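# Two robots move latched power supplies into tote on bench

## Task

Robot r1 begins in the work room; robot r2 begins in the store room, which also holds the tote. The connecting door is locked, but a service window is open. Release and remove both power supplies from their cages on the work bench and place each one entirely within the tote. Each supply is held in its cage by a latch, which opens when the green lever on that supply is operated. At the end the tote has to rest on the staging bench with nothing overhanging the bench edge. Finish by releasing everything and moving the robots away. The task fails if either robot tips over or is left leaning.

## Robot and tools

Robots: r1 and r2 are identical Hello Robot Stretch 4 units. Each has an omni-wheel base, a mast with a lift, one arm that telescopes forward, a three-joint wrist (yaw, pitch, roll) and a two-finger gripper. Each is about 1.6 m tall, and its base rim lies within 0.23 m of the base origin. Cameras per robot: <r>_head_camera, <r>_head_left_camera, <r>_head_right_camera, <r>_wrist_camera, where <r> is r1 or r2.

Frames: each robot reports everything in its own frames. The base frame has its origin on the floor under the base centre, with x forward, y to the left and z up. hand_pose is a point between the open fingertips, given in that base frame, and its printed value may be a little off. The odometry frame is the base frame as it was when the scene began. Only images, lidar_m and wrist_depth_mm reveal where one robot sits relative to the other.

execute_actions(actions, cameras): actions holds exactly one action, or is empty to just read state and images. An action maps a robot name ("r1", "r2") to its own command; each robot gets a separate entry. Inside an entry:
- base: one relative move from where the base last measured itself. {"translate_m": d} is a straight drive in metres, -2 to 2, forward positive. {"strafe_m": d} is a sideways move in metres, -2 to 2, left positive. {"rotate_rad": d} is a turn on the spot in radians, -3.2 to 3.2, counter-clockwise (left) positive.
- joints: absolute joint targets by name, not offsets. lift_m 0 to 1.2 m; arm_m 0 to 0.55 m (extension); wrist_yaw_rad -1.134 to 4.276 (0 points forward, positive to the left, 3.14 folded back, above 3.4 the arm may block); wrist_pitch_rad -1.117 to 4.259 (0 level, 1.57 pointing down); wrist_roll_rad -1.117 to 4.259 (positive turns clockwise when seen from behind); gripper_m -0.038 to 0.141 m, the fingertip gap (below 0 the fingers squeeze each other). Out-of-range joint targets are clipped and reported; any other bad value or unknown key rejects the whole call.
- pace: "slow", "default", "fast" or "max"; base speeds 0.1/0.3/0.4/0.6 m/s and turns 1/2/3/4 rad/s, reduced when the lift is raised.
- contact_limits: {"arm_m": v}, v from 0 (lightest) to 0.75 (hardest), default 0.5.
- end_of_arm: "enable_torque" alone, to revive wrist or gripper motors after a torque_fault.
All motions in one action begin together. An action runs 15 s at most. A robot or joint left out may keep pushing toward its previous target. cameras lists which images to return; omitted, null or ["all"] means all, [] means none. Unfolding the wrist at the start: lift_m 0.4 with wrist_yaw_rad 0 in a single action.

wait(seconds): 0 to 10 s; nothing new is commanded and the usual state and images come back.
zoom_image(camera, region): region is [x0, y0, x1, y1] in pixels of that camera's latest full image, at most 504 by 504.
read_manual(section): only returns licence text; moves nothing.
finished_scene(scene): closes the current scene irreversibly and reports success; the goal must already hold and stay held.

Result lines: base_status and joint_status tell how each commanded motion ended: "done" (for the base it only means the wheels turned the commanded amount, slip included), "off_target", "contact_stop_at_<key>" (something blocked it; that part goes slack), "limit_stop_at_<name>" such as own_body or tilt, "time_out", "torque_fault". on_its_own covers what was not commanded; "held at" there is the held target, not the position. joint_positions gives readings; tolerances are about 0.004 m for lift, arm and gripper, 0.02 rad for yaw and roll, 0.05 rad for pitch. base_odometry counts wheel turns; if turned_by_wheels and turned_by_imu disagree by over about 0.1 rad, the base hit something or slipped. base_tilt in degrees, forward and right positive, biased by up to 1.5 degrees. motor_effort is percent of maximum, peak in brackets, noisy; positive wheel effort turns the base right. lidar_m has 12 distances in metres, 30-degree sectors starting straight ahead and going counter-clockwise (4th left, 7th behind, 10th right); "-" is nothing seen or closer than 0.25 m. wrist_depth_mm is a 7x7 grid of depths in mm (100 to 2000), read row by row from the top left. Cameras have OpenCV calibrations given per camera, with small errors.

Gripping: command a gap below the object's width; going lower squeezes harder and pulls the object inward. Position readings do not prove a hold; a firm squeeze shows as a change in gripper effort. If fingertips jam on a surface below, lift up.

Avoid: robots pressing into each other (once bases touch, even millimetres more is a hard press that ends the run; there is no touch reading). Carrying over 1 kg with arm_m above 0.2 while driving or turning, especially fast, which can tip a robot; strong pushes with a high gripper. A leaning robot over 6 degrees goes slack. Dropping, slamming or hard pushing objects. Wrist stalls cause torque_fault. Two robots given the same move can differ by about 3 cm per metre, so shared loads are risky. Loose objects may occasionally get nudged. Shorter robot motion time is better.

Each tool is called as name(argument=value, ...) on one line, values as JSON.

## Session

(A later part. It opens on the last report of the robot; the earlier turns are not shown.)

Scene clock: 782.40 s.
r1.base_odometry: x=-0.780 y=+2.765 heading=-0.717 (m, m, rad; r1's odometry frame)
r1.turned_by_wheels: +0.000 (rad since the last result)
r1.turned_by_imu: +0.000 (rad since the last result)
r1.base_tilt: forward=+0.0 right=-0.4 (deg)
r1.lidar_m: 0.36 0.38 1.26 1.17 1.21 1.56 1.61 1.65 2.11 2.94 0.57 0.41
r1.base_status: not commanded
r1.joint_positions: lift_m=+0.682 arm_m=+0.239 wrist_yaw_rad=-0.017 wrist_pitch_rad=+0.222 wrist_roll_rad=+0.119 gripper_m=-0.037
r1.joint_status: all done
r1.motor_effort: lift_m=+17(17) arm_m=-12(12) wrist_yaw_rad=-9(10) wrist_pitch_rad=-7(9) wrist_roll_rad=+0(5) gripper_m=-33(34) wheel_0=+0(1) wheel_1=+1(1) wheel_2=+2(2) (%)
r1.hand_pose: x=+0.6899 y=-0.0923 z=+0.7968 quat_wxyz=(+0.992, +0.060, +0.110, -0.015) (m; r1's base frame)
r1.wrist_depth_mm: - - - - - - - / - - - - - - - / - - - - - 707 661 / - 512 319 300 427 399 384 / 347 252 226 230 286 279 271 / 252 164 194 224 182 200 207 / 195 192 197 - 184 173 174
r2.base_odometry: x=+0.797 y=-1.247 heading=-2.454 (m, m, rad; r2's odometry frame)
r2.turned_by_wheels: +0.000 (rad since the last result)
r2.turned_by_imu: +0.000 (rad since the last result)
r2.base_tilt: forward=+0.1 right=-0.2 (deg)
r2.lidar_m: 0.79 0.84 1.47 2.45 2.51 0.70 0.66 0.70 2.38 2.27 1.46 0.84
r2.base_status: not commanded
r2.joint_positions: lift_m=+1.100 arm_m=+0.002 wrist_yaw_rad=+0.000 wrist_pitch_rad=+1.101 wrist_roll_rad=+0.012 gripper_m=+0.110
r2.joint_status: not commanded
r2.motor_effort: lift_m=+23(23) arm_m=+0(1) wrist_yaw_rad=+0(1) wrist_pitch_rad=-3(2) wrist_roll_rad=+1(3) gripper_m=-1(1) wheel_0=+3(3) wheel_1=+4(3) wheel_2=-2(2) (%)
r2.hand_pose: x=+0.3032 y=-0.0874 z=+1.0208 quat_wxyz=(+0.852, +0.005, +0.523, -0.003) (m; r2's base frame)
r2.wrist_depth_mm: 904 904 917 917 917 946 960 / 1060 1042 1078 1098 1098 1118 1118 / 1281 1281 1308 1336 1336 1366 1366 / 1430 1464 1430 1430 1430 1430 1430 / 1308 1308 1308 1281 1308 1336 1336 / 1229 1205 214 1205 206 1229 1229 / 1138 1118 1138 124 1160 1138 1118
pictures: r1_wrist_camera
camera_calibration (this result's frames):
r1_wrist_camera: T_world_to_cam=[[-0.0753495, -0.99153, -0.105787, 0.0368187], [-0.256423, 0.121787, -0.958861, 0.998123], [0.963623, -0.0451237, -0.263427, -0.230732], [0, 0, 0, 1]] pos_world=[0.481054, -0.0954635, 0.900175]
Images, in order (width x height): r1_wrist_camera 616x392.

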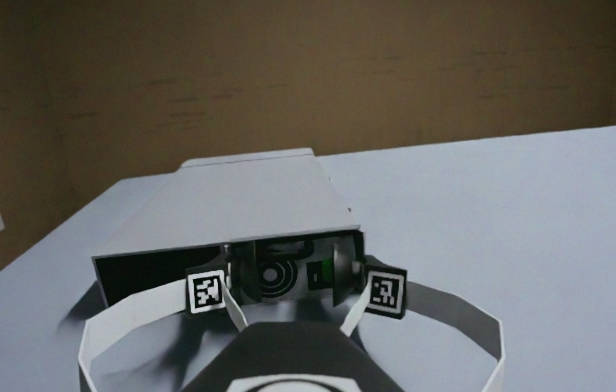

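execute_actions(actions=[{"r1":{"base":{"strafe_m":-0.003},"joints":{"arm_m":0.2355,"lift_m":0.6835}}}], cameras=[])

execute_actions(actions=[{"r1":{"joints":{"arm_m":0.234}}}], cameras=["r1_wrist_camera"])

zoom_image(camera="r1_wrist_camera", region=[190, 190, 400, 330])

Scene clock: 783.10 s.
r1.base_odometry: x=-0.782 y=+2.763 heading=-0.717 (m, m, rad; r1's odometry frame)
r1.turned_by_wheels: +0.000 (rad since the last result)
r1.turned_by_imu: +0.000 (rad since the last result)
r1.base_tilt: forward=+0.0 right=-0.4 (deg)
r1.lidar_m: 0.37 0.38 1.25 1.18 1.22 1.62 1.60 1.67 2.14 2.96 0.58 0.40
r1.base_status: done
r1.joint_positions: lift_m=+0.683 arm_m=+0.238 wrist_yaw_rad=-0.015 wrist_pitch_rad=+0.222 wrist_roll_rad=+0.119 gripper_m=-0.037
r1.joint_status: all done
r1.on_its_own: wrist_yaw_rad is at rest, and its effort (-15) is outside its rest range (-13 to +13)
r1.motor_effort: lift_m=+25(26) arm_m=-14(17) wrist_yaw_rad=-15(18) wrist_pitch_rad=-7(7) wrist_roll_rad=+3(5) gripper_m=-33(34) wheel_0=-1(2) wheel_1=-2(7) wheel_2=+6(5) (%)
r1.hand_pose: x=+0.6888 y=-0.0916 z=+0.7977 quat_wxyz=(+0.992, +0.060, +0.110, -0.014) (m; r1's base frame)
r1.wrist_depth_mm: - - - - - - - / - - - - - - - / - - - - - 707 661 / - 512 319 304 430 402 384 / 347 253 227 232 287 281 271 / 251 164 182 223 180 202 208 / 196 192 198 - 185 174 175
r2.base_odometry: x=+0.797 y=-1.247 heading=-2.454 (m, m, rad; r2's odometry frame)
r2.turned_by_wheels: +0.000 (rad since the last result)
r2.turned_by_imu: +0.000 (rad since the last result)
r2.base_tilt: forward=+0.2 right=-0.2 (deg)
r2.lidar_m: 0.79 0.83 1.47 2.42 2.55 0.71 0.65 0.72 2.36 2.27 1.47 0.83
r2.base_status: not commanded
r2.joint_positions: lift_m=+1.100 arm_m=+0.002 wrist_yaw_rad=+0.000 wrist_pitch_rad=+1.101 wrist_roll_rad=+0.012 gripper_m=+0.110
r2.joint_status: not commanded
r2.motor_effort: lift_m=+23(23) arm_m=-1(0) wrist_yaw_rad=+0(0) wrist_pitch_rad=-2(2) wrist_roll_rad=-1(2) gripper_m=-1(1) wheel_0=+3(3) wheel_1=+3(3) wheel_2=-3(2) (%)
r2.hand_pose: x=+0.3032 y=-0.0874 z=+1.0208 quat_wxyz=(+0.852, +0.005, +0.523, -0.003) (m; r2's base frame)
r2.wrist_depth_mm: 904 904 904 904 931 946 946 / 1060 1060 1078 1078 1098 1118 1138 / 1281 1308 1308 1336 1366 1366 1366 / 1430 1430 1430 1397 1430 1464 1430 / 1308 1308 1336 1336 1308 1308 1336 / 1229 1229 214 1229 206 1229 1229 / 1160 1118 1138 124 1138 1138 1160
pictures: none
No camera images: the call's "cameras" was empty. Leave "cameras" out to get every camera's image.

Scene clock: 783.60 s.
r1.base_odometry: x=-0.782 y=+2.763 heading=-0.717 (m, m, rad; r1's odometry frame)
r1.turned_by_wheels: +0.001 (rad since the last result)
r1.turned_by_imu: +0.001 (rad since the last result)
r1.base_tilt: forward=+0.0 right=-0.4 (deg)
r1.lidar_m: 0.33 0.40 1.25 1.16 1.21 1.57 1.59 1.66 2.16 2.94 0.56 0.40
r1.base_status: not commanded
r1.joint_positions: lift_m=+0.683 arm_m=+0.236 wrist_yaw_rad=-0.013 wrist_pitch_rad=+0.224 wrist_roll_rad=+0.120 gripper_m=-0.037
r1.joint_status: all done
r1.on_its_own: wrist_yaw_rad is at rest, and its effort (-22) is outside its rest range (-13 to +13)
r1.motor_effort: lift_m=+23(24) arm_m=-10(13) wrist_yaw_rad=-22(21) wrist_pitch_rad=-12(12) wrist_roll_rad=-1(3) gripper_m=-29(34) wheel_0=+4(3) wheel_1=+1(1) wheel_2=+5(6) (%)
r1.hand_pose: x=+0.6868 y=-0.0911 z=+0.7974 quat_wxyz=(+0.992, +0.060, +0.111, -0.013) (m; r1's base frame)
r1.wrist_depth_mm: - - - - - - - / - - - - - - - / - - - - - 691 640 / - 512 317 298 421 394 379 / 349 267 228 231 286 278 267 / 252 163 185 221 183 209 207 / 199 191 198 - 184 169 173
r2.base_odometry: x=+0.797 y=-1.247 heading=-2.454 (m, m, rad; r2's odometry frame)
r2.turned_by_wheels: +0.000 (rad since the last result)
r2.turned_by_imu: +0.000 (rad since the last result)
r2.base_tilt: forward=+0.2 right=-0.2 (deg)
r2.lidar_m: 0.78 0.85 1.49 2.44 2.54 0.69 0.67 0.72 2.38 2.24 1.46 0.82
r2.base_status: not commanded
r2.joint_positions: lift_m=+1.100 arm_m=+0.002 wrist_yaw_rad=+0.000 wrist_pitch_rad=+1.101 wrist_roll_rad=+0.012 gripper_m=+0.110
r2.joint_status: not commanded
r2.motor_effort: lift_m=+22(23) arm_m=+0(0) wrist_yaw_rad=+0(0) wrist_pitch_rad=-2(3) wrist_roll_rad=-2(4) gripper_m=-1(1) wheel_0=+3(3) wheel_1=+3(3) wheel_2=-2(2) (%)
r2.hand_pose: x=+0.3032 y=-0.0874 z=+1.0208 quat_wxyz=(+0.852, +0.005, +0.523, -0.003) (m; r2's base frame)
r2.wrist_depth_mm: 891 904 904 904 931 946 946 / 1060 1060 1078 1078 1098 1118 1118 / 1281 1308 1281 1336 1336 1366 1366 / 1430 1430 1430 1430 1430 1430 1430 / 1336 1308 1336 1308 1336 1308 1336 / 1255 1182 214 1229 205 1229 1229 / 1160 1118 1138 124 1138 1138 1160
pictures: r1_wrist_camera
camera_calibration (this result's frames):
r1_wrist_camera: T_world_to_cam=[[-0.0716908, -0.991685, -0.106872, 0.036123], [-0.258251, 0.121949, -0.95835, 0.998577], [0.963414, -0.0411049, -0.264846, -0.225882], [0, 0, 0, 1]] pos_world=[0.478091, -0.095238, 0.901023]
Images, in order (width x height): r1_wrist_camera 616x392.

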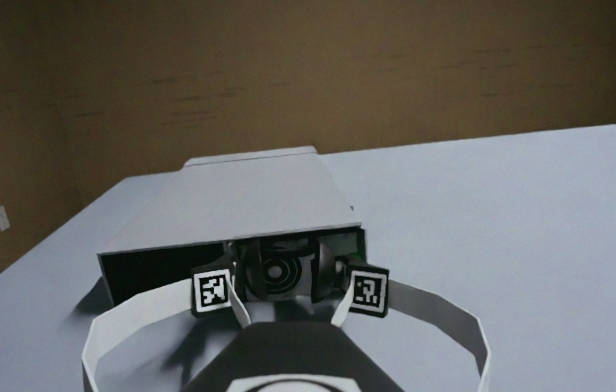

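Region (190, 190, 400, 330) of r1_wrist_camera's 616x392 image, scaled by 2.400.

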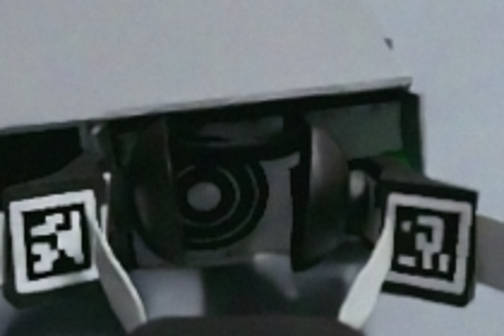

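execute_actions(actions=[{"r1":{"base":{"strafe_m":0.007},"joints":{"arm_m":0.222,"gripper_m":0.005}}}], cameras=[])

execute_actions(actions=[{"r1":{"joints":{"arm_m":0.195,"gripper_m":0.03}}}], cameras=[])

execute_actions(actions=[{"r1":{"base":{"strafe_m":-0.031},"joints":{"gripper_m":0.062,"wrist_yaw_rad":0.04,"lift_m":0.686}}}], cameras=[])

execute_actions(actions=[{"r1":{"joints":{"arm_m":0.212}}}], cameras=["r1_wrist_camera"])

zoom_image(camera="r1_wrist_camera", region=[190, 190, 400, 330])

Scene clock: 785.13 s.
r1.base_odometry: x=-0.777 y=+2.768 heading=-0.717 (m, m, rad; r1's odometry frame)
r1.turned_by_wheels: +0.000 (rad since the last result)
r1.turned_by_imu: +0.000 (rad since the last result)
r1.base_tilt: forward=+0.0 right=-0.4 (deg)
r1.lidar_m: 0.37 0.37 1.25 1.17 1.20 1.59 1.61 1.67 2.13 2.95 0.58 0.39
r1.base_status: done
r1.joint_positions: lift_m=+0.683 arm_m=+0.223 wrist_yaw_rad=-0.023 wrist_pitch_rad=+0.226 wrist_roll_rad=+0.120 gripper_m=+0.005
r1.joint_status: all done
r1.motor_effort: lift_m=+22(24) arm_m=-6(18) wrist_yaw_rad=+6(23) wrist_pitch_rad=-16(22) wrist_roll_rad=-1(2) gripper_m=-4(30) wheel_0=+0(3) wheel_1=+0(9) wheel_2=-2(6) (%)
r1.hand_pose: x=+0.6731 y=-0.0938 z=+0.7970 quat_wxyz=(+0.992, +0.061, +0.112, -0.018) (m; r1's base frame)
r1.wrist_depth_mm: - - - - - - - / - - - - - - - / - - - - - 683 634 / - 504 310 293 418 392 377 / 342 287 247 229 283 277 264 / 249 240 185 191 181 211 205 / 198 183 195 - 176 171 172
r2.base_odometry: x=+0.797 y=-1.247 heading=-2.454 (m, m, rad; r2's odometry frame)
r2.turned_by_wheels: +0.000 (rad since the last result)
r2.turned_by_imu: +0.000 (rad since the last result)
r2.base_tilt: forward=+0.1 right=-0.2 (deg)
r2.lidar_m: 0.78 0.85 1.48 2.43 2.57 0.71 0.65 0.71 2.39 2.26 1.46 0.82
r2.base_status: not commanded
r2.joint_positions: lift_m=+1.100 arm_m=+0.002 wrist_yaw_rad=+0.000 wrist_pitch_rad=+1.101 wrist_roll_rad=+0.012 gripper_m=+0.110
r2.joint_status: not commanded
r2.motor_effort: lift_m=+22(23) arm_m=+0(1) wrist_yaw_rad=+0(0) wrist_pitch_rad=-2(3) wrist_roll_rad=-2(1) gripper_m=+0(1) wheel_0=+3(3) wheel_1=+3(3) wheel_2=-2(2) (%)
r2.hand_pose: x=+0.3032 y=-0.0874 z=+1.0208 quat_wxyz=(+0.852, +0.005, +0.523, -0.003) (m; r2's base frame)
r2.wrist_depth_mm: 904 917 917 904 917 931 946 / 1060 1060 1078 1078 1098 1118 1138 / 1281 1281 1308 1336 1336 1366 1397 / 1397 1430 1430 1430 1430 1397 1430 / 1308 1281 1308 1308 1281 1336 1336 / 1229 1205 214 1229 205 1229 1229 / 1138 1138 1160 124 1138 1138 1138
pictures: none
No camera images: the call's "cameras" was empty. Leave "cameras" out to get every camera's image.

Scene clock: 786.13 s.
r1.base_odometry: x=-0.777 y=+2.768 heading=-0.717 (m, m, rad; r1's odometry frame)
r1.turned_by_wheels: +0.000 (rad since the last result)
r1.turned_by_imu: +0.000 (rad since the last result)
r1.base_tilt: forward=-0.1 right=-0.4 (deg)
r1.lidar_m: 0.35 0.39 1.26 1.17 1.21 1.60 1.60 1.66 2.13 2.98 0.58 0.41
r1.base_status: not commanded
r1.joint_positions: lift_m=+0.683 arm_m=+0.197 wrist_yaw_rad=-0.020 wrist_pitch_rad=+0.223 wrist_roll_rad=+0.120 gripper_m=+0.030
r1.joint_status: all done
r1.motor_effort: lift_m=+22(22) arm_m=-9(12) wrist_yaw_rad=+0(6) wrist_pitch_rad=-8(18) wrist_roll_rad=+0(2) gripper_m=-4(4) wheel_0=+0(0) wheel_1=-1(1) wheel_2=-1(2) (%)
r1.hand_pose: x=+0.6470 y=-0.0931 z=+0.7978 quat_wxyz=(+0.992, +0.061, +0.110, -0.017) (m; r1's base frame)
r1.wrist_depth_mm: - - - - - - - / - - - - - - - / - - - - - 707 661 / - 521 324 304 427 404 387 / 362 306 286 272 291 282 272 / 252 247 191 213 187 214 208 / 200 190 199 - 180 173 176
r2.base_odometry: x=+0.797 y=-1.247 heading=-2.454 (m, m, rad; r2's odometry frame)
r2.turned_by_wheels: +0.000 (rad since the last result)
r2.turned_by_imu: +0.000 (rad since the last result)
r2.base_tilt: forward=+0.1 right=-0.2 (deg)
r2.lidar_m: 0.77 0.84 1.46 2.43 2.52 0.72 0.66 0.70 2.39 2.27 1.46 0.85
r2.base_status: not commanded
r2.joint_positions: lift_m=+1.100 arm_m=+0.002 wrist_yaw_rad=+0.000 wrist_pitch_rad=+1.101 wrist_roll_rad=+0.012 gripper_m=+0.110
r2.joint_status: not commanded
r2.motor_effort: lift_m=+23(23) arm_m=-1(0) wrist_yaw_rad=+0(0) wrist_pitch_rad=-2(3) wrist_roll_rad=-2(2) gripper_m=-1(1) wheel_0=+3(3) wheel_1=+3(3) wheel_2=-2(2) (%)
r2.hand_pose: x=+0.3032 y=-0.0874 z=+1.0208 quat_wxyz=(+0.852, +0.005, +0.523, -0.003) (m; r2's base frame)
r2.wrist_depth_mm: 891 904 891 917 931 946 946 / 1060 1060 1098 1078 1118 1118 1138 / 1281 1281 1308 1336 1336 1366 1366 / 1397 1430 1430 1397 1430 1430 1464 / 1308 1308 1308 1336 1308 1308 1308 / 1205 1205 214 1229 205 1229 1229 / 1138 1118 1138 124 1138 1138 1138
pictures: none
No camera images: the call's "cameras" was empty. Leave "cameras" out to get every camera's image.

Scene clock: 787.23 s.
r1.base_odometry: x=-0.798 y=+2.745 heading=-0.717 (m, m, rad; r1's odometry frame)
r1.turned_by_wheels: +0.000 (rad since the last result)
r1.turned_by_imu: +0.000 (rad since the last result)
r1.base_tilt: forward=-0.1 right=-0.4 (deg)
r1.lidar_m: 0.36 0.36 1.26 1.20 1.23 1.61 1.62 1.67 2.14 2.94 0.58 0.39
r1.base_status: done
r1.joint_positions: lift_m=+0.686 arm_m=+0.197 wrist_yaw_rad=+0.040 wrist_pitch_rad=+0.222 wrist_roll_rad=+0.120 gripper_m=+0.062
r1.joint_status: all done
r1.motor_effort: lift_m=+23(24) arm_m=-9(9) wrist_yaw_rad=-1(1) wrist_pitch_rad=-8(8) wrist_roll_rad=-2(2) gripper_m=-3(5) wheel_0=+0(3) wheel_1=+2(8) wheel_2=+1(0) (%)
r1.hand_pose: x=+0.6521 y=-0.0761 z=+0.8003 quat_wxyz=(+0.992, +0.057, +0.112, +0.013) (m; r1's base frame)
r1.wrist_depth_mm: - - - - - - - / - - - - - - - / - - - - - 723 676 / - 544 332 340 436 407 392 / 359 304 264 271 294 286 274 / 257 250 220 228 198 220 212 / 204 196 202 - 188 176 179
r2.base_odometry: x=+0.797 y=-1.247 heading=-2.454 (m, m, rad; r2's odometry frame)
r2.turned_by_wheels: +0.000 (rad since the last result)
r2.turned_by_imu: +0.000 (rad since the last result)
r2.base_tilt: forward=+0.1 right=-0.2 (deg)
r2.lidar_m: 0.78 0.84 1.47 2.43 2.54 0.71 0.66 0.70 2.38 2.29 1.46 0.82
r2.base_status: not commanded
r2.joint_positions: lift_m=+1.100 arm_m=+0.002 wrist_yaw_rad=+0.000 wrist_pitch_rad=+1.101 wrist_roll_rad=+0.012 gripper_m=+0.110
r2.joint_status: not commanded
r2.motor_effort: lift_m=+23(23) arm_m=+0(1) wrist_yaw_rad=+0(0) wrist_pitch_rad=-3(3) wrist_roll_rad=-1(2) gripper_m=+0(2) wheel_0=+3(3) wheel_1=+3(3) wheel_2=-2(2) (%)
r2.hand_pose: x=+0.3032 y=-0.0874 z=+1.0208 quat_wxyz=(+0.852, +0.005, +0.523, -0.003) (m; r2's base frame)
r2.wrist_depth_mm: 904 904 904 917 931 931 946 / 1060 1060 1078 1078 1098 1098 1118 / 1308 1308 1308 1336 1366 1366 1397 / 1397 1430 1430 1397 1430 1397 1464 / 1336 1336 1308 1336 1308 1308 1336 / 1205 1205 214 1205 205 1229 1255 / 1138 1138 1138 124 1138 1160 1138
pictures: none
No camera images: the call's "cameras" was empty. Leave "cameras" out to get every camera's image.

Scene clock: 787.93 s.
r1.base_odometry: x=-0.798 y=+2.745 heading=-0.717 (m, m, rad; r1's odometry frame)
r1.turned_by_wheels: +0.000 (rad since the last result)
r1.turned_by_imu: +0.000 (rad since the last result)
r1.base_tilt: forward=-0.1 right=-0.4 (deg)
r1.lidar_m: 0.36 0.38 1.28 1.19 1.19 1.63 1.61 1.65 2.19 2.93 0.59 0.39
r1.base_status: not commanded
r1.joint_positions: lift_m=+0.686 arm_m=+0.210 wrist_yaw_rad=+0.040 wrist_pitch_rad=+0.222 wrist_roll_rad=+0.120 gripper_m=+0.062
r1.joint_status: all done
r1.motor_effort: lift_m=+23(23) arm_m=+9(9) wrist_yaw_rad=-2(1) wrist_pitch_rad=-9(8) wrist_roll_rad=+0(0) gripper_m=-3(2) wheel_0=+0(0) wheel_1=+2(2) wheel_2=+1(1) (%)
r1.hand_pose: x=+0.6660 y=-0.0761 z=+0.8003 quat_wxyz=(+0.992, +0.057, +0.112, +0.013) (m; r1's base frame)
r1.wrist_depth_mm: - - - - - - - / - - - - - - - / - - - - - - 683 / - 530 330 340 433 407 389 / 357 294 252 256 294 286 276 / 259 249 220 226 198 219 211 / 204 197 202 - 189 176 178
r2.base_odometry: x=+0.797 y=-1.247 heading=-2.454 (m, m, rad; r2's odometry frame)
r2.turned_by_wheels: +0.000 (rad since the last result)
r2.turned_by_imu: +0.000 (rad since the last result)
r2.base_tilt: forward=+0.2 right=-0.2 (deg)
r2.lidar_m: 0.78 0.85 1.46 2.44 2.54 0.68 0.66 0.73 2.40 2.29 1.48 0.83
r2.base_status: not commanded
r2.joint_positions: lift_m=+1.100 arm_m=+0.002 wrist_yaw_rad=+0.000 wrist_pitch_rad=+1.101 wrist_roll_rad=+0.012 gripper_m=+0.110
r2.joint_status: not commanded
r2.motor_effort: lift_m=+23(23) arm_m=+0(1) wrist_yaw_rad=+0(0) wrist_pitch_rad=-2(3) wrist_roll_rad=-2(1) gripper_m=-1(2) wheel_0=+3(3) wheel_1=+3(3) wheel_2=-2(2) (%)
r2.hand_pose: x=+0.3032 y=-0.0874 z=+1.0208 quat_wxyz=(+0.852, +0.005, +0.523, -0.003) (m; r2's base frame)
r2.wrist_depth_mm: 891 891 917 917 917 931 946 / 1042 1078 1060 1078 1078 1118 1118 / 1281 1308 1308 1336 1336 1366 1366 / 1430 1430 1430 1430 1430 1464 1397 / 1336 1336 1308 1336 1336 1336 1308 / 1229 1229 214 1229 205 1205 1229 / 1138 1138 1138 124 1138 1118 1138
pictures: r1_wrist_camera
camera_calibration (this result's frames):
r1_wrist_camera: T_world_to_cam=[[-0.0187175, -0.994092, -0.106917, 0.0144193], [-0.263221, 0.108063, -0.958664, 0.996671], [0.964554, 0.0101991, -0.263689, -0.202194], [0, 0, 0, 1]] pos_world=[0.457642, -0.091307, 0.903699]
Images, in order (width x height): r1_wrist_camera 616x392.

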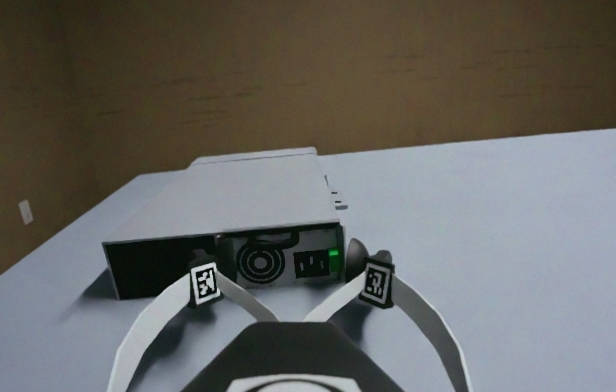

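Region (190, 190, 400, 330) of r1_wrist_camera's 616x392 image, scaled by 2.400.

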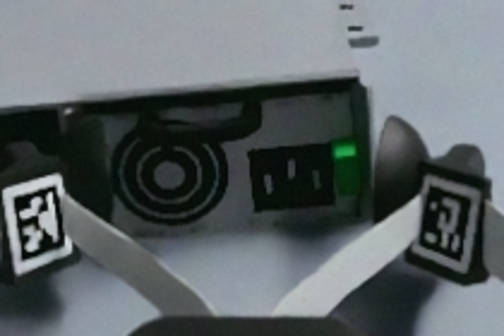

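execute_actions(actions=[], cameras=["r1_wrist_camera","r1_head_camera"])

Scene clock: 788.80 s.
r1.base_odometry: x=-0.798 y=+2.745 heading=-0.717 (m, m, rad; r1's odometry frame)
r1.turned_by_wheels: +0.000 (rad since the last result)
r1.turned_by_imu: +0.000 (rad since the last result)
r1.base_tilt: forward=-0.1 right=-0.3 (deg)
r1.lidar_m: 0.36 0.37 1.27 1.19 1.22 1.62 1.60 1.65 2.13 2.91 0.59 0.38
r1.base_status: not commanded
r1.joint_positions: lift_m=+0.686 arm_m=+0.210 wrist_yaw_rad=+0.040 wrist_pitch_rad=+0.222 wrist_roll_rad=+0.120 gripper_m=+0.062
r1.joint_status: all done
r1.motor_effort: lift_m=+23(23) arm_m=+9(9) wrist_yaw_rad=-1(1) wrist_pitch_rad=-8(8) wrist_roll_rad=-1(0) gripper_m=-3(2) wheel_0=+0(0) wheel_1=+2(2) wheel_2=+1(1) (%)
r1.hand_pose: x=+0.6660 y=-0.0761 z=+0.8003 quat_wxyz=(+0.992, +0.057, +0.112, +0.013) (m; r1's base frame)
r1.wrist_depth_mm: - - - - - - - / - - - - - - - / - - - - - - 668 / - 535 332 340 436 410 394 / 357 293 251 255 294 287 274 / 258 249 220 225 198 220 211 / 204 197 203 - 189 175 178
r2.base_odometry: x=+0.797 y=-1.247 heading=-2.454 (m, m, rad; r2's odometry frame)
r2.turned_by_wheels: +0.000 (rad since the last result)
r2.turned_by_imu: +0.000 (rad since the last result)
r2.base_tilt: forward=+0.1 right=-0.2 (deg)
r2.lidar_m: 0.78 0.82 1.48 2.43 2.55 0.71 0.65 0.72 2.37 2.29 1.49 0.85
r2.base_status: not commanded
r2.joint_positions: lift_m=+1.100 arm_m=+0.002 wrist_yaw_rad=+0.000 wrist_pitch_rad=+1.101 wrist_roll_rad=+0.012 gripper_m=+0.110
r2.joint_status: not commanded
r2.motor_effort: lift_m=+23(23) arm_m=+0(1) wrist_yaw_rad=+0(0) wrist_pitch_rad=-2(3) wrist_roll_rad=-2(1) gripper_m=-1(2) wheel_0=+3(3) wheel_1=+3(3) wheel_2=-2(2) (%)
r2.hand_pose: x=+0.3032 y=-0.0874 z=+1.0208 quat_wxyz=(+0.852, +0.005, +0.523, -0.003) (m; r2's base frame)
r2.wrist_depth_mm: 904 904 917 917 917 931 946 / 1060 1060 1078 1078 1098 1118 1138 / 1281 1281 1336 1336 1366 1366 1366 / 1430 1397 1464 1430 1430 1430 1430 / 1308 1308 1308 1308 1308 1336 1336 / 1205 1205 214 1229 205 1229 1229 / 1138 1118 1138 124 1160 1138 1138
pictures: r1_head_camera, r1_wrist_camera
camera_calibration (this result's frames):
r1_wrist_camera: T_world_to_cam=[[-0.0187176, -0.994092, -0.106917, 0.0144192], [-0.263221, 0.108063, -0.958664, 0.996671], [0.964554, 0.0101989, -0.263689, -0.202195], [0, 0, 0, 1]] pos_world=[0.457642, -0.091307, 0.903699]
Images, in order (width x height): r1_head_camera 420x560, r1_wrist_camera 616x392.

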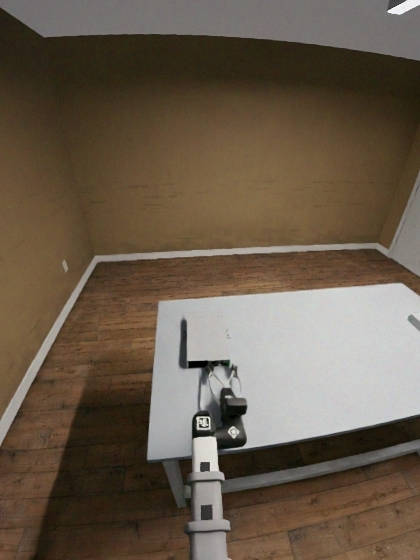

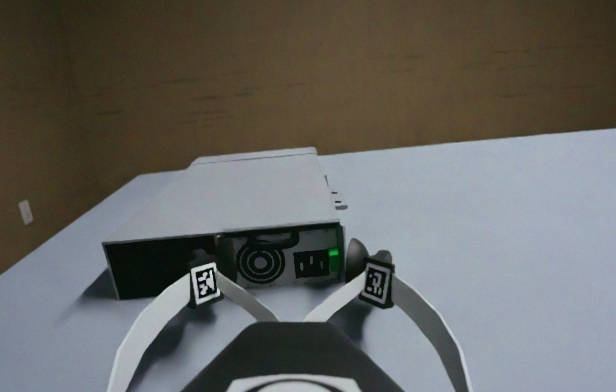

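zoom_image(camera="r1_wrist_camera", region=[90, 140, 410, 320])

Region (90, 140, 410, 320) of r1_wrist_camera's 616x392 image, scaled by 1.575; it fills the top 284 rows of this view, and the rest is white.

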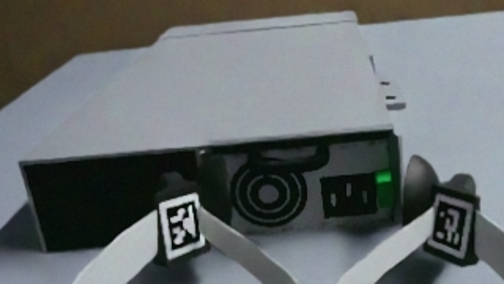

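execute_actions(actions=[{"r1":{"joints":{"arm_m":0.218,"gripper_m":0.058},"pace":"slow"}}], cameras=[])

execute_actions(actions=[{"r1":{"base":{"strafe_m":0.008},"joints":{"arm_m":0.2205,"gripper_m":0.04},"pace":"slow"}}], cameras=["r1_wrist_camera"])

zoom_image(camera="r1_wrist_camera", region=[190, 190, 410, 320])

Scene clock: 790.17 s.
r1.base_odometry: x=-0.798 y=+2.745 heading=-0.717 (m, m, rad; r1's odometry frame)
r1.turned_by_wheels: +0.000 (rad since the last result)
r1.turned_by_imu: +0.000 (rad since the last result)
r1.base_tilt: forward=+0.0 right=-0.3 (deg)
r1.lidar_m: 0.37 0.36 1.25 1.19 1.25 1.64 1.60 1.66 2.12 2.94 0.57 0.37
r1.base_status: not commanded
r1.joint_positions: lift_m=+0.686 arm_m=+0.216 wrist_yaw_rad=+0.040 wrist_pitch_rad=+0.222 wrist_roll_rad=+0.120 gripper_m=+0.058
r1.joint_status: all done
r1.motor_effort: lift_m=+23(23) arm_m=+9(8) wrist_yaw_rad=-2(1) wrist_pitch_rad=-8(8) wrist_roll_rad=-2(0) gripper_m=-2(3) wheel_0=-1(0) wheel_1=+2(2) wheel_2=+1(1) (%)
r1.hand_pose: x=+0.6720 y=-0.0761 z=+0.8003 quat_wxyz=(+0.992, +0.057, +0.112, +0.013) (m; r1's base frame)
r1.wrist_depth_mm: - - - - - - - / - - - - - - - / - - - - - - 668 / - 530 330 340 439 407 389 / 355 283 245 249 297 285 277 / 258 251 198 227 206 219 211 / 204 197 203 - 188 175 178
r2.base_odometry: x=+0.797 y=-1.247 heading=-2.454 (m, m, rad; r2's odometry frame)
r2.turned_by_wheels: +0.000 (rad since the last result)
r2.turned_by_imu: +0.000 (rad since the last result)
r2.base_tilt: forward=+0.1 right=-0.2 (deg)
r2.lidar_m: 0.79 0.85 1.49 2.43 2.55 0.71 0.66 0.69 2.36 2.28 1.49 0.83
r2.base_status: not commanded
r2.joint_positions: lift_m=+1.100 arm_m=+0.002 wrist_yaw_rad=+0.000 wrist_pitch_rad=+1.101 wrist_roll_rad=+0.012 gripper_m=+0.110
r2.joint_status: not commanded
r2.motor_effort: lift_m=+23(23) arm_m=+0(1) wrist_yaw_rad=+0(0) wrist_pitch_rad=-2(3) wrist_roll_rad=-1(1) gripper_m=-1(1) wheel_0=+3(3) wheel_1=+3(3) wheel_2=-2(2) (%)
r2.hand_pose: x=+0.3032 y=-0.0874 z=+1.0208 quat_wxyz=(+0.852, +0.005, +0.523, -0.003) (m; r2's base frame)
r2.wrist_depth_mm: 891 917 904 917 931 946 946 / 1060 1060 1060 1098 1098 1118 1118 / 1255 1308 1308 1336 1336 1366 1366 / 1430 1430 1430 1430 1430 1430 1430 / 1308 1308 1336 1308 1308 1281 1336 / 1229 1205 214 1205 206 1229 1229 / 1138 1138 1138 124 1138 1118 1138
pictures: none
No camera images: the call's "cameras" was empty. Leave "cameras" out to get every camera's image.

Scene clock: 791.27 s.
r1.base_odometry: x=-0.793 y=+2.751 heading=-0.717 (m, m, rad; r1's odometry frame)
r1.turned_by_wheels: -0.001 (rad since the last result)
r1.turned_by_imu: -0.001 (rad since the last result)
r1.base_tilt: forward=+0.0 right=-0.4 (deg)
r1.lidar_m: 0.34 0.39 1.23 1.19 1.25 1.63 1.61 1.66 2.14 2.97 0.58 0.38
r1.base_status: done
r1.joint_positions: lift_m=+0.686 arm_m=+0.219 wrist_yaw_rad=+0.031 wrist_pitch_rad=+0.223 wrist_roll_rad=+0.120 gripper_m=+0.040
r1.joint_status: all done
r1.on_its_own: wrist_yaw_rad is at rest, and its effort (+24) is outside its rest range (-13 to +13)
r1.motor_effort: lift_m=+23(23) arm_m=+9(9) wrist_yaw_rad=+24(26) wrist_pitch_rad=-7(8) wrist_roll_rad=+0(1) gripper_m=-8(9) wheel_0=-6(7) wheel_1=-2(2) wheel_2=-2(2) (%)
r1.hand_pose: x=+0.6737 y=-0.0787 z=+0.8003 quat_wxyz=(+0.992, +0.058, +0.112, +0.009) (m; r1's base frame)
r1.wrist_depth_mm: - - - - - - - / - - - - - - - / - - - - - - 683 / - 530 330 338 436 410 394 / 351 283 245 247 296 287 274 / 257 247 220 233 199 219 212 / 203 195 202 - 188 175 178
r2.base_odometry: x=+0.797 y=-1.247 heading=-2.454 (m, m, rad; r2's odometry frame)
r2.turned_by_wheels: +0.000 (rad since the last result)
r2.turned_by_imu: +0.000 (rad since the last result)
r2.base_tilt: forward=+0.1 right=-0.2 (deg)
r2.lidar_m: 0.78 0.85 1.50 2.44 2.55 0.67 0.66 0.70 2.39 2.28 1.47 0.85
r2.base_status: not commanded
r2.joint_positions: lift_m=+1.100 arm_m=+0.002 wrist_yaw_rad=+0.000 wrist_pitch_rad=+1.101 wrist_roll_rad=+0.012 gripper_m=+0.110
r2.joint_status: not commanded
r2.motor_effort: lift_m=+23(23) arm_m=-1(0) wrist_yaw_rad=+0(0) wrist_pitch_rad=-3(2) wrist_roll_rad=-1(2) gripper_m=-2(1) wheel_0=+3(3) wheel_1=+3(3) wheel_2=-2(2) (%)
r2.hand_pose: x=+0.3032 y=-0.0874 z=+1.0208 quat_wxyz=(+0.852, +0.005, +0.523, -0.003) (m; r2's base frame)
r2.wrist_depth_mm: 904 904 917 904 917 946 946 / 1060 1060 1060 1078 1078 1098 1118 / 1281 1308 1308 1336 1336 1366 1397 / 1397 1430 1430 1430 1430 1464 1464 / 1336 1308 1308 1336 1308 1308 1336 / 1205 1182 214 1205 206 1205 1229 / 1138 1138 1138 124 1160 1138 1138
pictures: r1_wrist_camera
camera_calibration (this result's frames):
r1_wrist_camera: T_world_to_cam=[[-0.0278062, -0.99388, -0.106907, 0.0181119], [-0.2624, 0.110455, -0.958617, 0.998538], [0.964559, 0.00139698, -0.263865, -0.210209], [0, 0, 0, 1]] pos_world=[0.465278, -0.0919993, 0.903685]
Images, in order (width x height): r1_wrist_camera 616x392.

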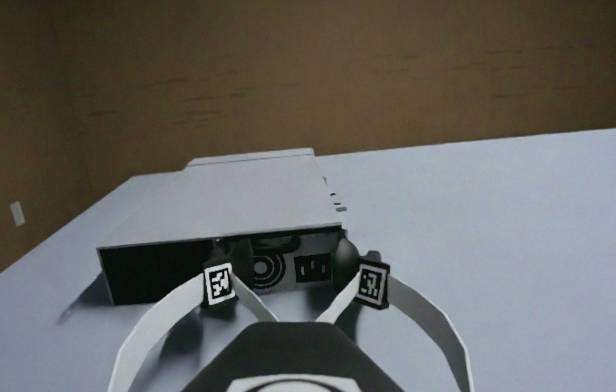

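Region (190, 190, 410, 320) of r1_wrist_camera's 616x392 image, scaled by 2.291; it fills the top 298 rows of this view, and the rest is white.

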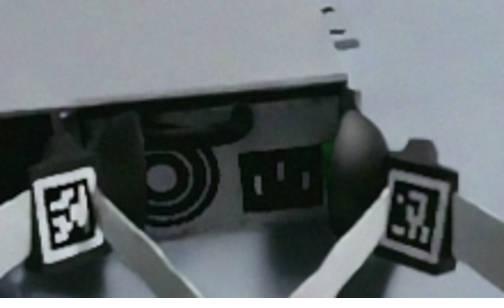

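execute_actions(actions=[{"r1":{"base":{"strafe_m":0.004},"joints":{"arm_m":0.221,"gripper_m":0.028},"pace":"slow"}}], cameras=["r1_wrist_camera"])

zoom_image(camera="r1_wrist_camera", region=[190, 190, 410, 320])

Scene clock: 792.33 s.
r1.base_odometry: x=-0.790 y=+2.754 heading=-0.718 (m, m, rad; r1's odometry frame)
r1.turned_by_wheels: +0.000 (rad since the last result)
r1.turned_by_imu: +0.000 (rad since the last result)
r1.base_tilt: forward=-0.1 right=-0.3 (deg)
r1.lidar_m: 0.35 0.38 1.25 1.18 1.24 1.60 1.59 1.66 2.11 2.92 0.58 0.39
r1.base_status: done
r1.joint_positions: lift_m=+0.686 arm_m=+0.220 wrist_yaw_rad=+0.037 wrist_pitch_rad=+0.223 wrist_roll_rad=+0.120 gripper_m=+0.028
r1.joint_status: all done
r1.motor_effort: lift_m=+23(23) arm_m=+8(7) wrist_yaw_rad=+8(31) wrist_pitch_rad=-7(10) wrist_roll_rad=+0(1) gripper_m=-9(11) wheel_0=-3(8) wheel_1=+0(3) wheel_2=-2(4) (%)
r1.hand_pose: x=+0.6748 y=-0.0771 z=+0.8002 quat_wxyz=(+0.992, +0.058, +0.112, +0.011) (m; r1's base frame)
r1.wrist_depth_mm: - - - - - - - / - - - - - - - / - - - - - - 676 / - 539 329 310 436 407 387 / 366 289 242 243 291 285 274 / 257 248 192 224 193 218 211 / 204 195 201 - 187 175 177
r2.base_odometry: x=+0.797 y=-1.247 heading=-2.454 (m, m, rad; r2's odometry frame)
r2.turned_by_wheels: +0.000 (rad since the last result)
r2.turned_by_imu: +0.000 (rad since the last result)
r2.base_tilt: forward=+0.1 right=-0.2 (deg)
r2.lidar_m: 0.79 0.84 1.49 2.43 2.56 0.72 0.67 0.69 2.38 2.27 1.47 0.84
r2.base_status: not commanded
r2.joint_positions: lift_m=+1.100 arm_m=+0.002 wrist_yaw_rad=+0.000 wrist_pitch_rad=+1.101 wrist_roll_rad=+0.012 gripper_m=+0.110
r2.joint_status: not commanded
r2.motor_effort: lift_m=+23(23) arm_m=-1(0) wrist_yaw_rad=+0(0) wrist_pitch_rad=-3(3) wrist_roll_rad=-2(3) gripper_m=-1(1) wheel_0=+3(3) wheel_1=+3(3) wheel_2=-2(2) (%)
r2.hand_pose: x=+0.3032 y=-0.0874 z=+1.0208 quat_wxyz=(+0.852, +0.005, +0.523, -0.003) (m; r2's base frame)
r2.wrist_depth_mm: 891 904 904 904 917 946 946 / 1060 1060 1078 1098 1098 1118 1138 / 1308 1281 1308 1336 1336 1366 1366 / 1430 1397 1430 1430 1430 1430 1430 / 1308 1336 1336 1308 1308 1308 1308 / 1205 1205 214 1205 205 1229 1229 / 1138 1118 1138 124 1138 1138 1160
pictures: r1_wrist_camera
camera_calibration (this result's frames):
r1_wrist_camera: T_world_to_cam=[[-0.0221851, -0.994024, -0.106884, 0.015915], [-0.263387, 0.108945, -0.958519, 0.999005], [0.964435, 0.00688714, -0.26423, -0.210456], [0, 0, 0, 1]] pos_world=[0.466449, -0.0915673, 0.903658]
Images, in order (width x height): r1_wrist_camera 616x392.

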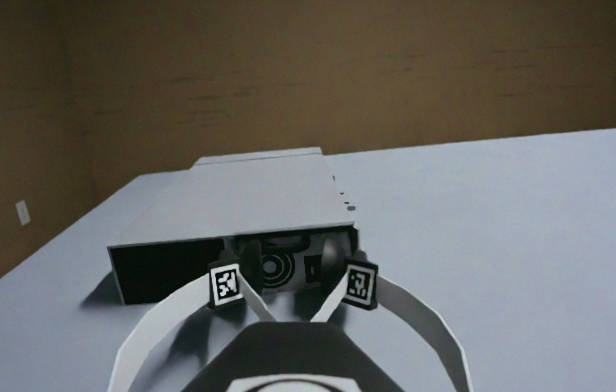

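Region (190, 190, 410, 320) of r1_wrist_camera's 616x392 image, scaled by 2.291; it fills the top 298 rows of this view, and the rest is white.

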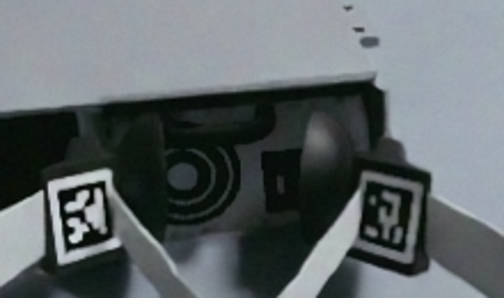

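execute_actions(actions=[{"r1":{"joints":{"arm_m":0.226,"gripper_m":0.02,"lift_m":0.6865},"pace":"slow"}}], cameras=["r1_wrist_camera"])

zoom_image(camera="r1_wrist_camera", region=[190, 190, 410, 320])

Scene clock: 793.23 s.
r1.base_odometry: x=-0.790 y=+2.754 heading=-0.718 (m, m, rad; r1's odometry frame)
r1.turned_by_wheels: +0.000 (rad since the last result)
r1.turned_by_imu: +0.000 (rad since the last result)
r1.base_tilt: forward=+0.0 right=-0.4 (deg)
r1.lidar_m: 0.35 0.38 1.26 1.18 1.22 1.58 1.60 1.64 2.13 2.92 0.61 0.38
r1.base_status: not commanded
r1.joint_positions: lift_m=+0.686 arm_m=+0.224 wrist_yaw_rad=+0.034 wrist_pitch_rad=+0.225 wrist_roll_rad=+0.120 gripper_m=+0.020
r1.joint_status: all done
r1.motor_effort: lift_m=+23(24) arm_m=+13(8) wrist_yaw_rad=+13(14) wrist_pitch_rad=-16(16) wrist_roll_rad=-1(0) gripper_m=-12(11) wheel_0=-1(3) wheel_1=+1(1) wheel_2=-3(3) (%)
r1.hand_pose: x=+0.6787 y=-0.0777 z=+0.8000 quat_wxyz=(+0.992, +0.058, +0.113, +0.010) (m; r1's base frame)
r1.wrist_depth_mm: - - - - - - - / - - - - - - - / - - - - - 699 654 / - 521 324 306 427 404 389 / 349 289 236 239 289 282 273 / 256 237 193 225 193 217 210 / 203 194 201 - 187 174 177
r2.base_odometry: x=+0.797 y=-1.247 heading=-2.454 (m, m, rad; r2's odometry frame)
r2.turned_by_wheels: +0.000 (rad since the last result)
r2.turned_by_imu: +0.000 (rad since the last result)
r2.base_tilt: forward=+0.2 right=-0.2 (deg)
r2.lidar_m: 0.78 0.84 1.46 2.44 2.54 0.70 0.65 0.69 2.38 2.26 1.47 0.82
r2.base_status: not commanded
r2.joint_positions: lift_m=+1.100 arm_m=+0.002 wrist_yaw_rad=+0.000 wrist_pitch_rad=+1.101 wrist_roll_rad=+0.012 gripper_m=+0.110
r2.joint_status: not commanded
r2.motor_effort: lift_m=+23(23) arm_m=+0(1) wrist_yaw_rad=+0(0) wrist_pitch_rad=-3(2) wrist_roll_rad=-3(2) gripper_m=-1(1) wheel_0=+3(3) wheel_1=+3(3) wheel_2=-2(1) (%)
r2.hand_pose: x=+0.3032 y=-0.0874 z=+1.0208 quat_wxyz=(+0.852, +0.005, +0.523, -0.003) (m; r2's base frame)
r2.wrist_depth_mm: 891 904 904 904 931 931 946 / 1060 1060 1078 1098 1078 1118 1118 / 1281 1281 1308 1308 1366 1366 1366 / 1430 1430 1397 1397 1430 1430 1430 / 1281 1308 1308 1308 1308 1336 1308 / 1229 1205 214 1229 206 1229 1229 / 1138 1118 1138 124 1160 1138 1160
pictures: r1_wrist_camera
camera_calibration (this result's frames):
r1_wrist_camera: T_world_to_cam=[[-0.0245077, -0.994002, -0.106576, 0.0167061], [-0.265309, 0.109253, -0.957954, 1.00081], [0.963852, 0.00479844, -0.266395, -0.212308], [0, 0, 0, 1]] pos_world=[0.470567, -0.0917164, 0.903952]
Images, in order (width x height): r1_wrist_camera 616x392.

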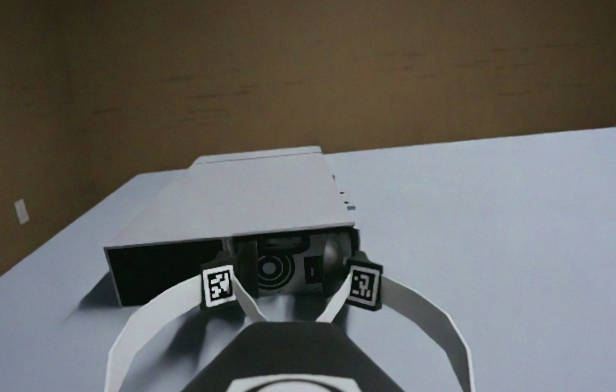

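Region (190, 190, 410, 320) of r1_wrist_camera's 616x392 image, scaled by 2.291; it fills the top 298 rows of this view, and the rest is white.

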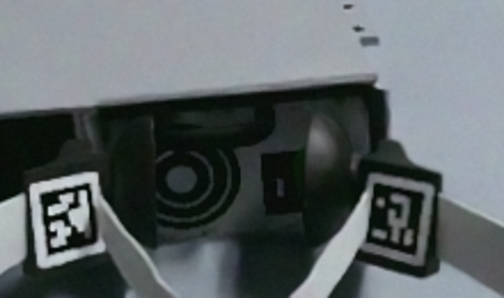

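execute_actions(actions=[{"r1":{"joints":{"arm_m":0.2295,"gripper_m":0.004,"lift_m":0.6855},"pace":"slow"}}], cameras=[])

execute_actions(actions=[{"r1":{"joints":{"arm_m":0.233,"gripper_m":-0.012,"lift_m":0.6845},"pace":"slow"}}], cameras=[])

execute_actions(actions=[{"r1":{"joints":{"arm_m":0.236,"gripper_m":-0.025,"lift_m":0.6835},"pace":"slow"}}], cameras=[])

execute_actions(actions=[{"r1":{"joints":{"arm_m":0.239,"gripper_m":-0.038,"lift_m":0.683},"pace":"slow"}}], cameras=["r1_wrist_camera"])

zoom_image(camera="r1_wrist_camera", region=[190, 190, 410, 320])

Scene clock: 794.63 s.
r1.base_odometry: x=-0.790 y=+2.754 heading=-0.718 (m, m, rad; r1's odometry frame)
r1.turned_by_wheels: +0.000 (rad since the last result)
r1.turned_by_imu: +0.000 (rad since the last result)
r1.base_tilt: forward=+0.0 right=-0.4 (deg)
r1.lidar_m: 0.35 0.36 1.28 1.18 1.21 1.60 1.61 1.65 2.13 2.92 0.56 0.39
r1.base_status: not commanded
r1.joint_positions: lift_m=+0.686 arm_m=+0.228 wrist_yaw_rad=+0.035 wrist_pitch_rad=+0.226 wrist_roll_rad=+0.119 gripper_m=+0.004
r1.joint_status: all done
r1.motor_effort: lift_m=+17(23) arm_m=+11(13) wrist_yaw_rad=+13(18) wrist_pitch_rad=-17(18) wrist_roll_rad=+2(2) gripper_m=-20(21) wheel_0=+0(1) wheel_1=+2(2) wheel_2=-5(5) (%)
r1.hand_pose: x=+0.6826 y=-0.0776 z=+0.7993 quat_wxyz=(+0.992, +0.057, +0.114, +0.011) (m; r1's base frame)
r1.wrist_depth_mm: - - - - - - - / - - - - - - - / - - - - - 691 640 / - 517 320 301 424 399 384 / 347 272 235 236 289 281 271 / 252 224 187 224 187 213 209 / 201 192 198 - 186 173 176
r2.base_odometry: x=+0.797 y=-1.247 heading=-2.454 (m, m, rad; r2's odometry frame)
r2.turned_by_wheels: +0.000 (rad since the last result)
r2.turned_by_imu: +0.000 (rad since the last result)
r2.base_tilt: forward=+0.1 right=-0.2 (deg)
r2.lidar_m: 0.80 0.83 1.46 2.41 2.53 0.71 0.67 0.70 2.39 2.26 1.46 0.82
r2.base_status: not commanded
r2.joint_positions: lift_m=+1.100 arm_m=+0.002 wrist_yaw_rad=+0.000 wrist_pitch_rad=+1.101 wrist_roll_rad=+0.012 gripper_m=+0.110
r2.joint_status: not commanded
r2.motor_effort: lift_m=+23(23) arm_m=+0(0) wrist_yaw_rad=+0(0) wrist_pitch_rad=-3(3) wrist_roll_rad=-3(2) gripper_m=-2(0) wheel_0=+3(3) wheel_1=+4(3) wheel_2=-2(2) (%)
r2.hand_pose: x=+0.3032 y=-0.0874 z=+1.0208 quat_wxyz=(+0.852, +0.005, +0.523, -0.003) (m; r2's base frame)
r2.wrist_depth_mm: 891 891 904 917 917 931 946 / 1042 1060 1060 1078 1118 1098 1118 / 1255 1308 1308 1308 1336 1366 1397 / 1430 1430 1430 1430 1430 1430 1430 / 1308 1308 1308 1308 1308 1308 1336 / 1205 1205 213 1229 206 1229 1255 / 1138 1118 1118 124 1138 1118 1138
pictures: none
No camera images: the call's "cameras" was empty. Leave "cameras" out to get every camera's image.

Scene clock: 795.57 s.
r1.base_odometry: x=-0.790 y=+2.754 heading=-0.718 (m, m, rad; r1's odometry frame)
r1.turned_by_wheels: +0.000 (rad since the last result)
r1.turned_by_imu: +0.000 (rad since the last result)
r1.base_tilt: forward=-0.1 right=-0.4 (deg)
r1.lidar_m: 0.35 0.37 1.31 1.16 1.21 1.61 1.60 1.66 2.13 2.95 0.58 0.38
r1.base_status: not commanded
r1.joint_positions: lift_m=+0.685 arm_m=+0.231 wrist_yaw_rad=+0.036 wrist_pitch_rad=+0.226 wrist_roll_rad=+0.119 gripper_m=-0.011
r1.joint_status: all done
r1.motor_effort: lift_m=+18(16) arm_m=+10(13) wrist_yaw_rad=+13(17) wrist_pitch_rad=-19(19) wrist_roll_rad=+2(3) gripper_m=-28(28) wheel_0=+0(0) wheel_1=+2(2) wheel_2=-5(5) (%)
r1.hand_pose: x=+0.6862 y=-0.0774 z=+0.7983 quat_wxyz=(+0.992, +0.057, +0.114, +0.011) (m; r1's base frame)
r1.wrist_depth_mm: - - - - - - - / - - - - - - - / - - - - - 691 654 / - 508 315 298 421 397 379 / 343 268 233 232 283 277 270 / 249 218 202 222 186 210 207 / 198 190 197 - 185 172 175
r2.base_odometry: x=+0.797 y=-1.247 heading=-2.454 (m, m, rad; r2's odometry frame)
r2.turned_by_wheels: +0.000 (rad since the last result)
r2.turned_by_imu: +0.000 (rad since the last result)
r2.base_tilt: forward=+0.1 right=-0.2 (deg)
r2.lidar_m: 0.78 0.83 1.45 2.41 2.54 0.69 0.65 0.70 2.37 2.26 1.46 0.86
r2.base_status: not commanded
r2.joint_positions: lift_m=+1.100 arm_m=+0.002 wrist_yaw_rad=+0.000 wrist_pitch_rad=+1.101 wrist_roll_rad=+0.012 gripper_m=+0.110
r2.joint_status: not commanded
r2.motor_effort: lift_m=+23(23) arm_m=-1(1) wrist_yaw_rad=+0(0) wrist_pitch_rad=-2(2) wrist_roll_rad=-2(0) gripper_m=-1(2) wheel_0=+3(3) wheel_1=+3(3) wheel_2=-2(2) (%)
r2.hand_pose: x=+0.3032 y=-0.0874 z=+1.0208 quat_wxyz=(+0.852, +0.005, +0.523, -0.003) (m; r2's base frame)
r2.wrist_depth_mm: 891 904 904 917 931 931 946 / 1042 1060 1078 1078 1078 1118 1118 / 1281 1308 1308 1308 1366 1366 1366 / 1430 1430 1397 1464 1430 1430 1397 / 1336 1308 1336 1308 1308 1308 1336 / 1229 1205 214 1205 206 1255 1229 / 1138 1138 1138 124 1138 1138 1118
pictures: none
No camera images: the call's "cameras" was empty. Leave "cameras" out to get every camera's image.

Scene clock: 796.40 s.
r1.base_odometry: x=-0.790 y=+2.754 heading=-0.718 (m, m, rad; r1's odometry frame)
r1.turned_by_wheels: +0.000 (rad since the last result)
r1.turned_by_imu: +0.000 (rad since the last result)
r1.base_tilt: forward=-0.1 right=-0.3 (deg)
r1.lidar_m: 0.37 0.36 1.26 1.18 1.21 1.61 1.60 1.64 2.14 2.91 0.59 0.39
r1.base_status: not commanded
r1.joint_positions: lift_m=+0.684 arm_m=+0.234 wrist_yaw_rad=+0.036 wrist_pitch_rad=+0.226 wrist_roll_rad=+0.119 gripper_m=-0.024
r1.joint_status: all done
r1.motor_effort: lift_m=+18(16) arm_m=+10(12) wrist_yaw_rad=+12(16) wrist_pitch_rad=-18(18) wrist_roll_rad=+3(3) gripper_m=-29(29) wheel_0=+0(0) wheel_1=+1(2) wheel_2=-4(5) (%)
r1.hand_pose: x=+0.6893 y=-0.0773 z=+0.7973 quat_wxyz=(+0.992, +0.057, +0.114, +0.011) (m; r1's base frame)
r1.wrist_depth_mm: - - - - - - - / - - - - - - - / - - - - - 691 647 / - 504 314 296 415 397 377 / 342 266 229 228 283 274 267 / 250 167 205 225 183 202 206 / 198 191 197 - 183 172 174
r2.base_odometry: x=+0.797 y=-1.247 heading=-2.454 (m, m, rad; r2's odometry frame)
r2.turned_by_wheels: +0.000 (rad since the last result)
r2.turned_by_imu: +0.000 (rad since the last result)
r2.base_tilt: forward=+0.1 right=-0.2 (deg)
r2.lidar_m: 0.78 0.84 1.46 2.43 2.55 0.72 0.65 0.68 2.37 2.27 1.48 0.84
r2.base_status: not commanded
r2.joint_positions: lift_m=+1.100 arm_m=+0.002 wrist_yaw_rad=+0.000 wrist_pitch_rad=+1.101 wrist_roll_rad=+0.012 gripper_m=+0.110
r2.joint_status: not commanded
r2.motor_effort: lift_m=+23(22) arm_m=-1(1) wrist_yaw_rad=+0(0) wrist_pitch_rad=-2(2) wrist_roll_rad=-1(4) gripper_m=-1(1) wheel_0=+3(3) wheel_1=+3(3) wheel_2=-2(2) (%)
r2.hand_pose: x=+0.3032 y=-0.0874 z=+1.0208 quat_wxyz=(+0.852, +0.005, +0.523, -0.003) (m; r2's base frame)
r2.wrist_depth_mm: 904 904 904 904 931 931 960 / 1060 1060 1078 1078 1098 1098 1138 / 1336 1281 1308 1336 1366 1366 1366 / 1430 1430 1430 1397 1430 1430 1464 / 1336 1336 1308 1281 1308 1308 1308 / 1229 1205 214 1229 206 1229 1229 / 1160 1138 1138 124 1138 1160 1138
pictures: none
No camera images: the call's "cameras" was empty. Leave "cameras" out to get every camera's image.

Scene clock: 797.23 s.
r1.base_odometry: x=-0.790 y=+2.754 heading=-0.717 (m, m, rad; r1's odometry frame)
r1.turned_by_wheels: +0.000 (rad since the last result)
r1.turned_by_imu: +0.000 (rad since the last result)
r1.base_tilt: forward=+0.0 right=-0.3 (deg)
r1.lidar_m: 0.35 0.38 1.27 1.16 1.23 1.63 1.58 1.67 2.16 2.94 0.55 0.41
r1.base_status: not commanded
r1.joint_positions: lift_m=+0.683 arm_m=+0.237 wrist_yaw_rad=+0.036 wrist_pitch_rad=+0.226 wrist_roll_rad=+0.119 gripper_m=-0.037
r1.joint_status: all done
r1.motor_effort: lift_m=+18(17) arm_m=+10(14) wrist_yaw_rad=+9(14) wrist_pitch_rad=-17(19) wrist_roll_rad=+1(2) gripper_m=-30(32) wheel_0=+0(0) wheel_1=+2(2) wheel_2=-4(5) (%)
r1.hand_pose: x=+0.6923 y=-0.0772 z=+0.7967 quat_wxyz=(+0.992, +0.057, +0.114, +0.011) (m; r1's base frame)
r1.wrist_depth_mm: - - - - - - - / - - - - - - - / - - - - - 683 640 / - 500 309 291 415 392 375 / 338 251 225 226 283 276 266 / 246 168 193 223 182 198 204 / 192 189 195 - 183 171 172
r2.base_odometry: x=+0.797 y=-1.247 heading=-2.454 (m, m, rad; r2's odometry frame)
r2.turned_by_wheels: +0.000 (rad since the last result)
r2.turned_by_imu: +0.000 (rad since the last result)
r2.base_tilt: forward=+0.1 right=-0.2 (deg)
r2.lidar_m: 0.80 0.86 1.50 2.40 2.55 0.68 0.66 0.72 2.35 2.27 1.48 0.85
r2.base_status: not commanded
r2.joint_positions: lift_m=+1.100 arm_m=+0.002 wrist_yaw_rad=+0.000 wrist_pitch_rad=+1.101 wrist_roll_rad=+0.012 gripper_m=+0.110
r2.joint_status: not commanded
r2.motor_effort: lift_m=+23(23) arm_m=+0(0) wrist_yaw_rad=+0(0) wrist_pitch_rad=-2(2) wrist_roll_rad=-2(2) gripper_m=+0(1) wheel_0=+3(3) wheel_1=+3(3) wheel_2=-2(2) (%)
r2.hand_pose: x=+0.3032 y=-0.0874 z=+1.0208 quat_wxyz=(+0.852, +0.005, +0.523, -0.003) (m; r2's base frame)
r2.wrist_depth_mm: 878 891 904 917 917 931 946 / 1060 1060 1042 1078 1098 1098 1118 / 1281 1308 1308 1336 1336 1397 1366 / 1397 1397 1430 1430 1430 1430 1430 / 1336 1308 1308 1308 1336 1308 1308 / 1229 1182 213 1229 205 1229 1229 / 1160 1138 1118 123 1160 1138 1138
pictures: r1_wrist_camera
camera_calibration (this result's frames):
r1_wrist_camera: T_world_to_cam=[[-0.0225085, -0.994176, -0.105389, 0.0148627], [-0.266384, 0.107569, -0.957846, 1.00173], [0.963604, 0.00651434, -0.267254, -0.225328], [0, 0, 0, 1]] pos_world=[0.484305, -0.0915109, 0.900847]
Images, in order (width x height): r1_wrist_camera 616x392.

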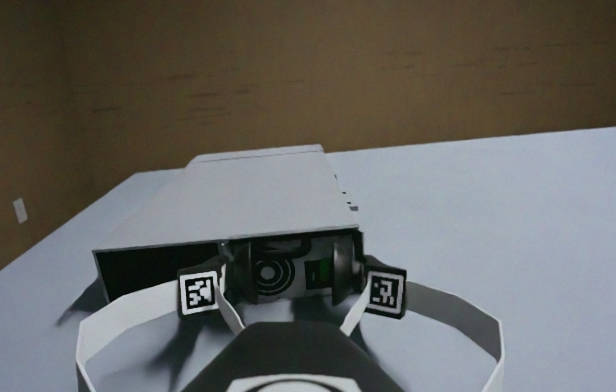

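Region (190, 190, 410, 320) of r1_wrist_camera's 616x392 image, scaled by 2.291; it fills the top 298 rows of this view, and the rest is white.

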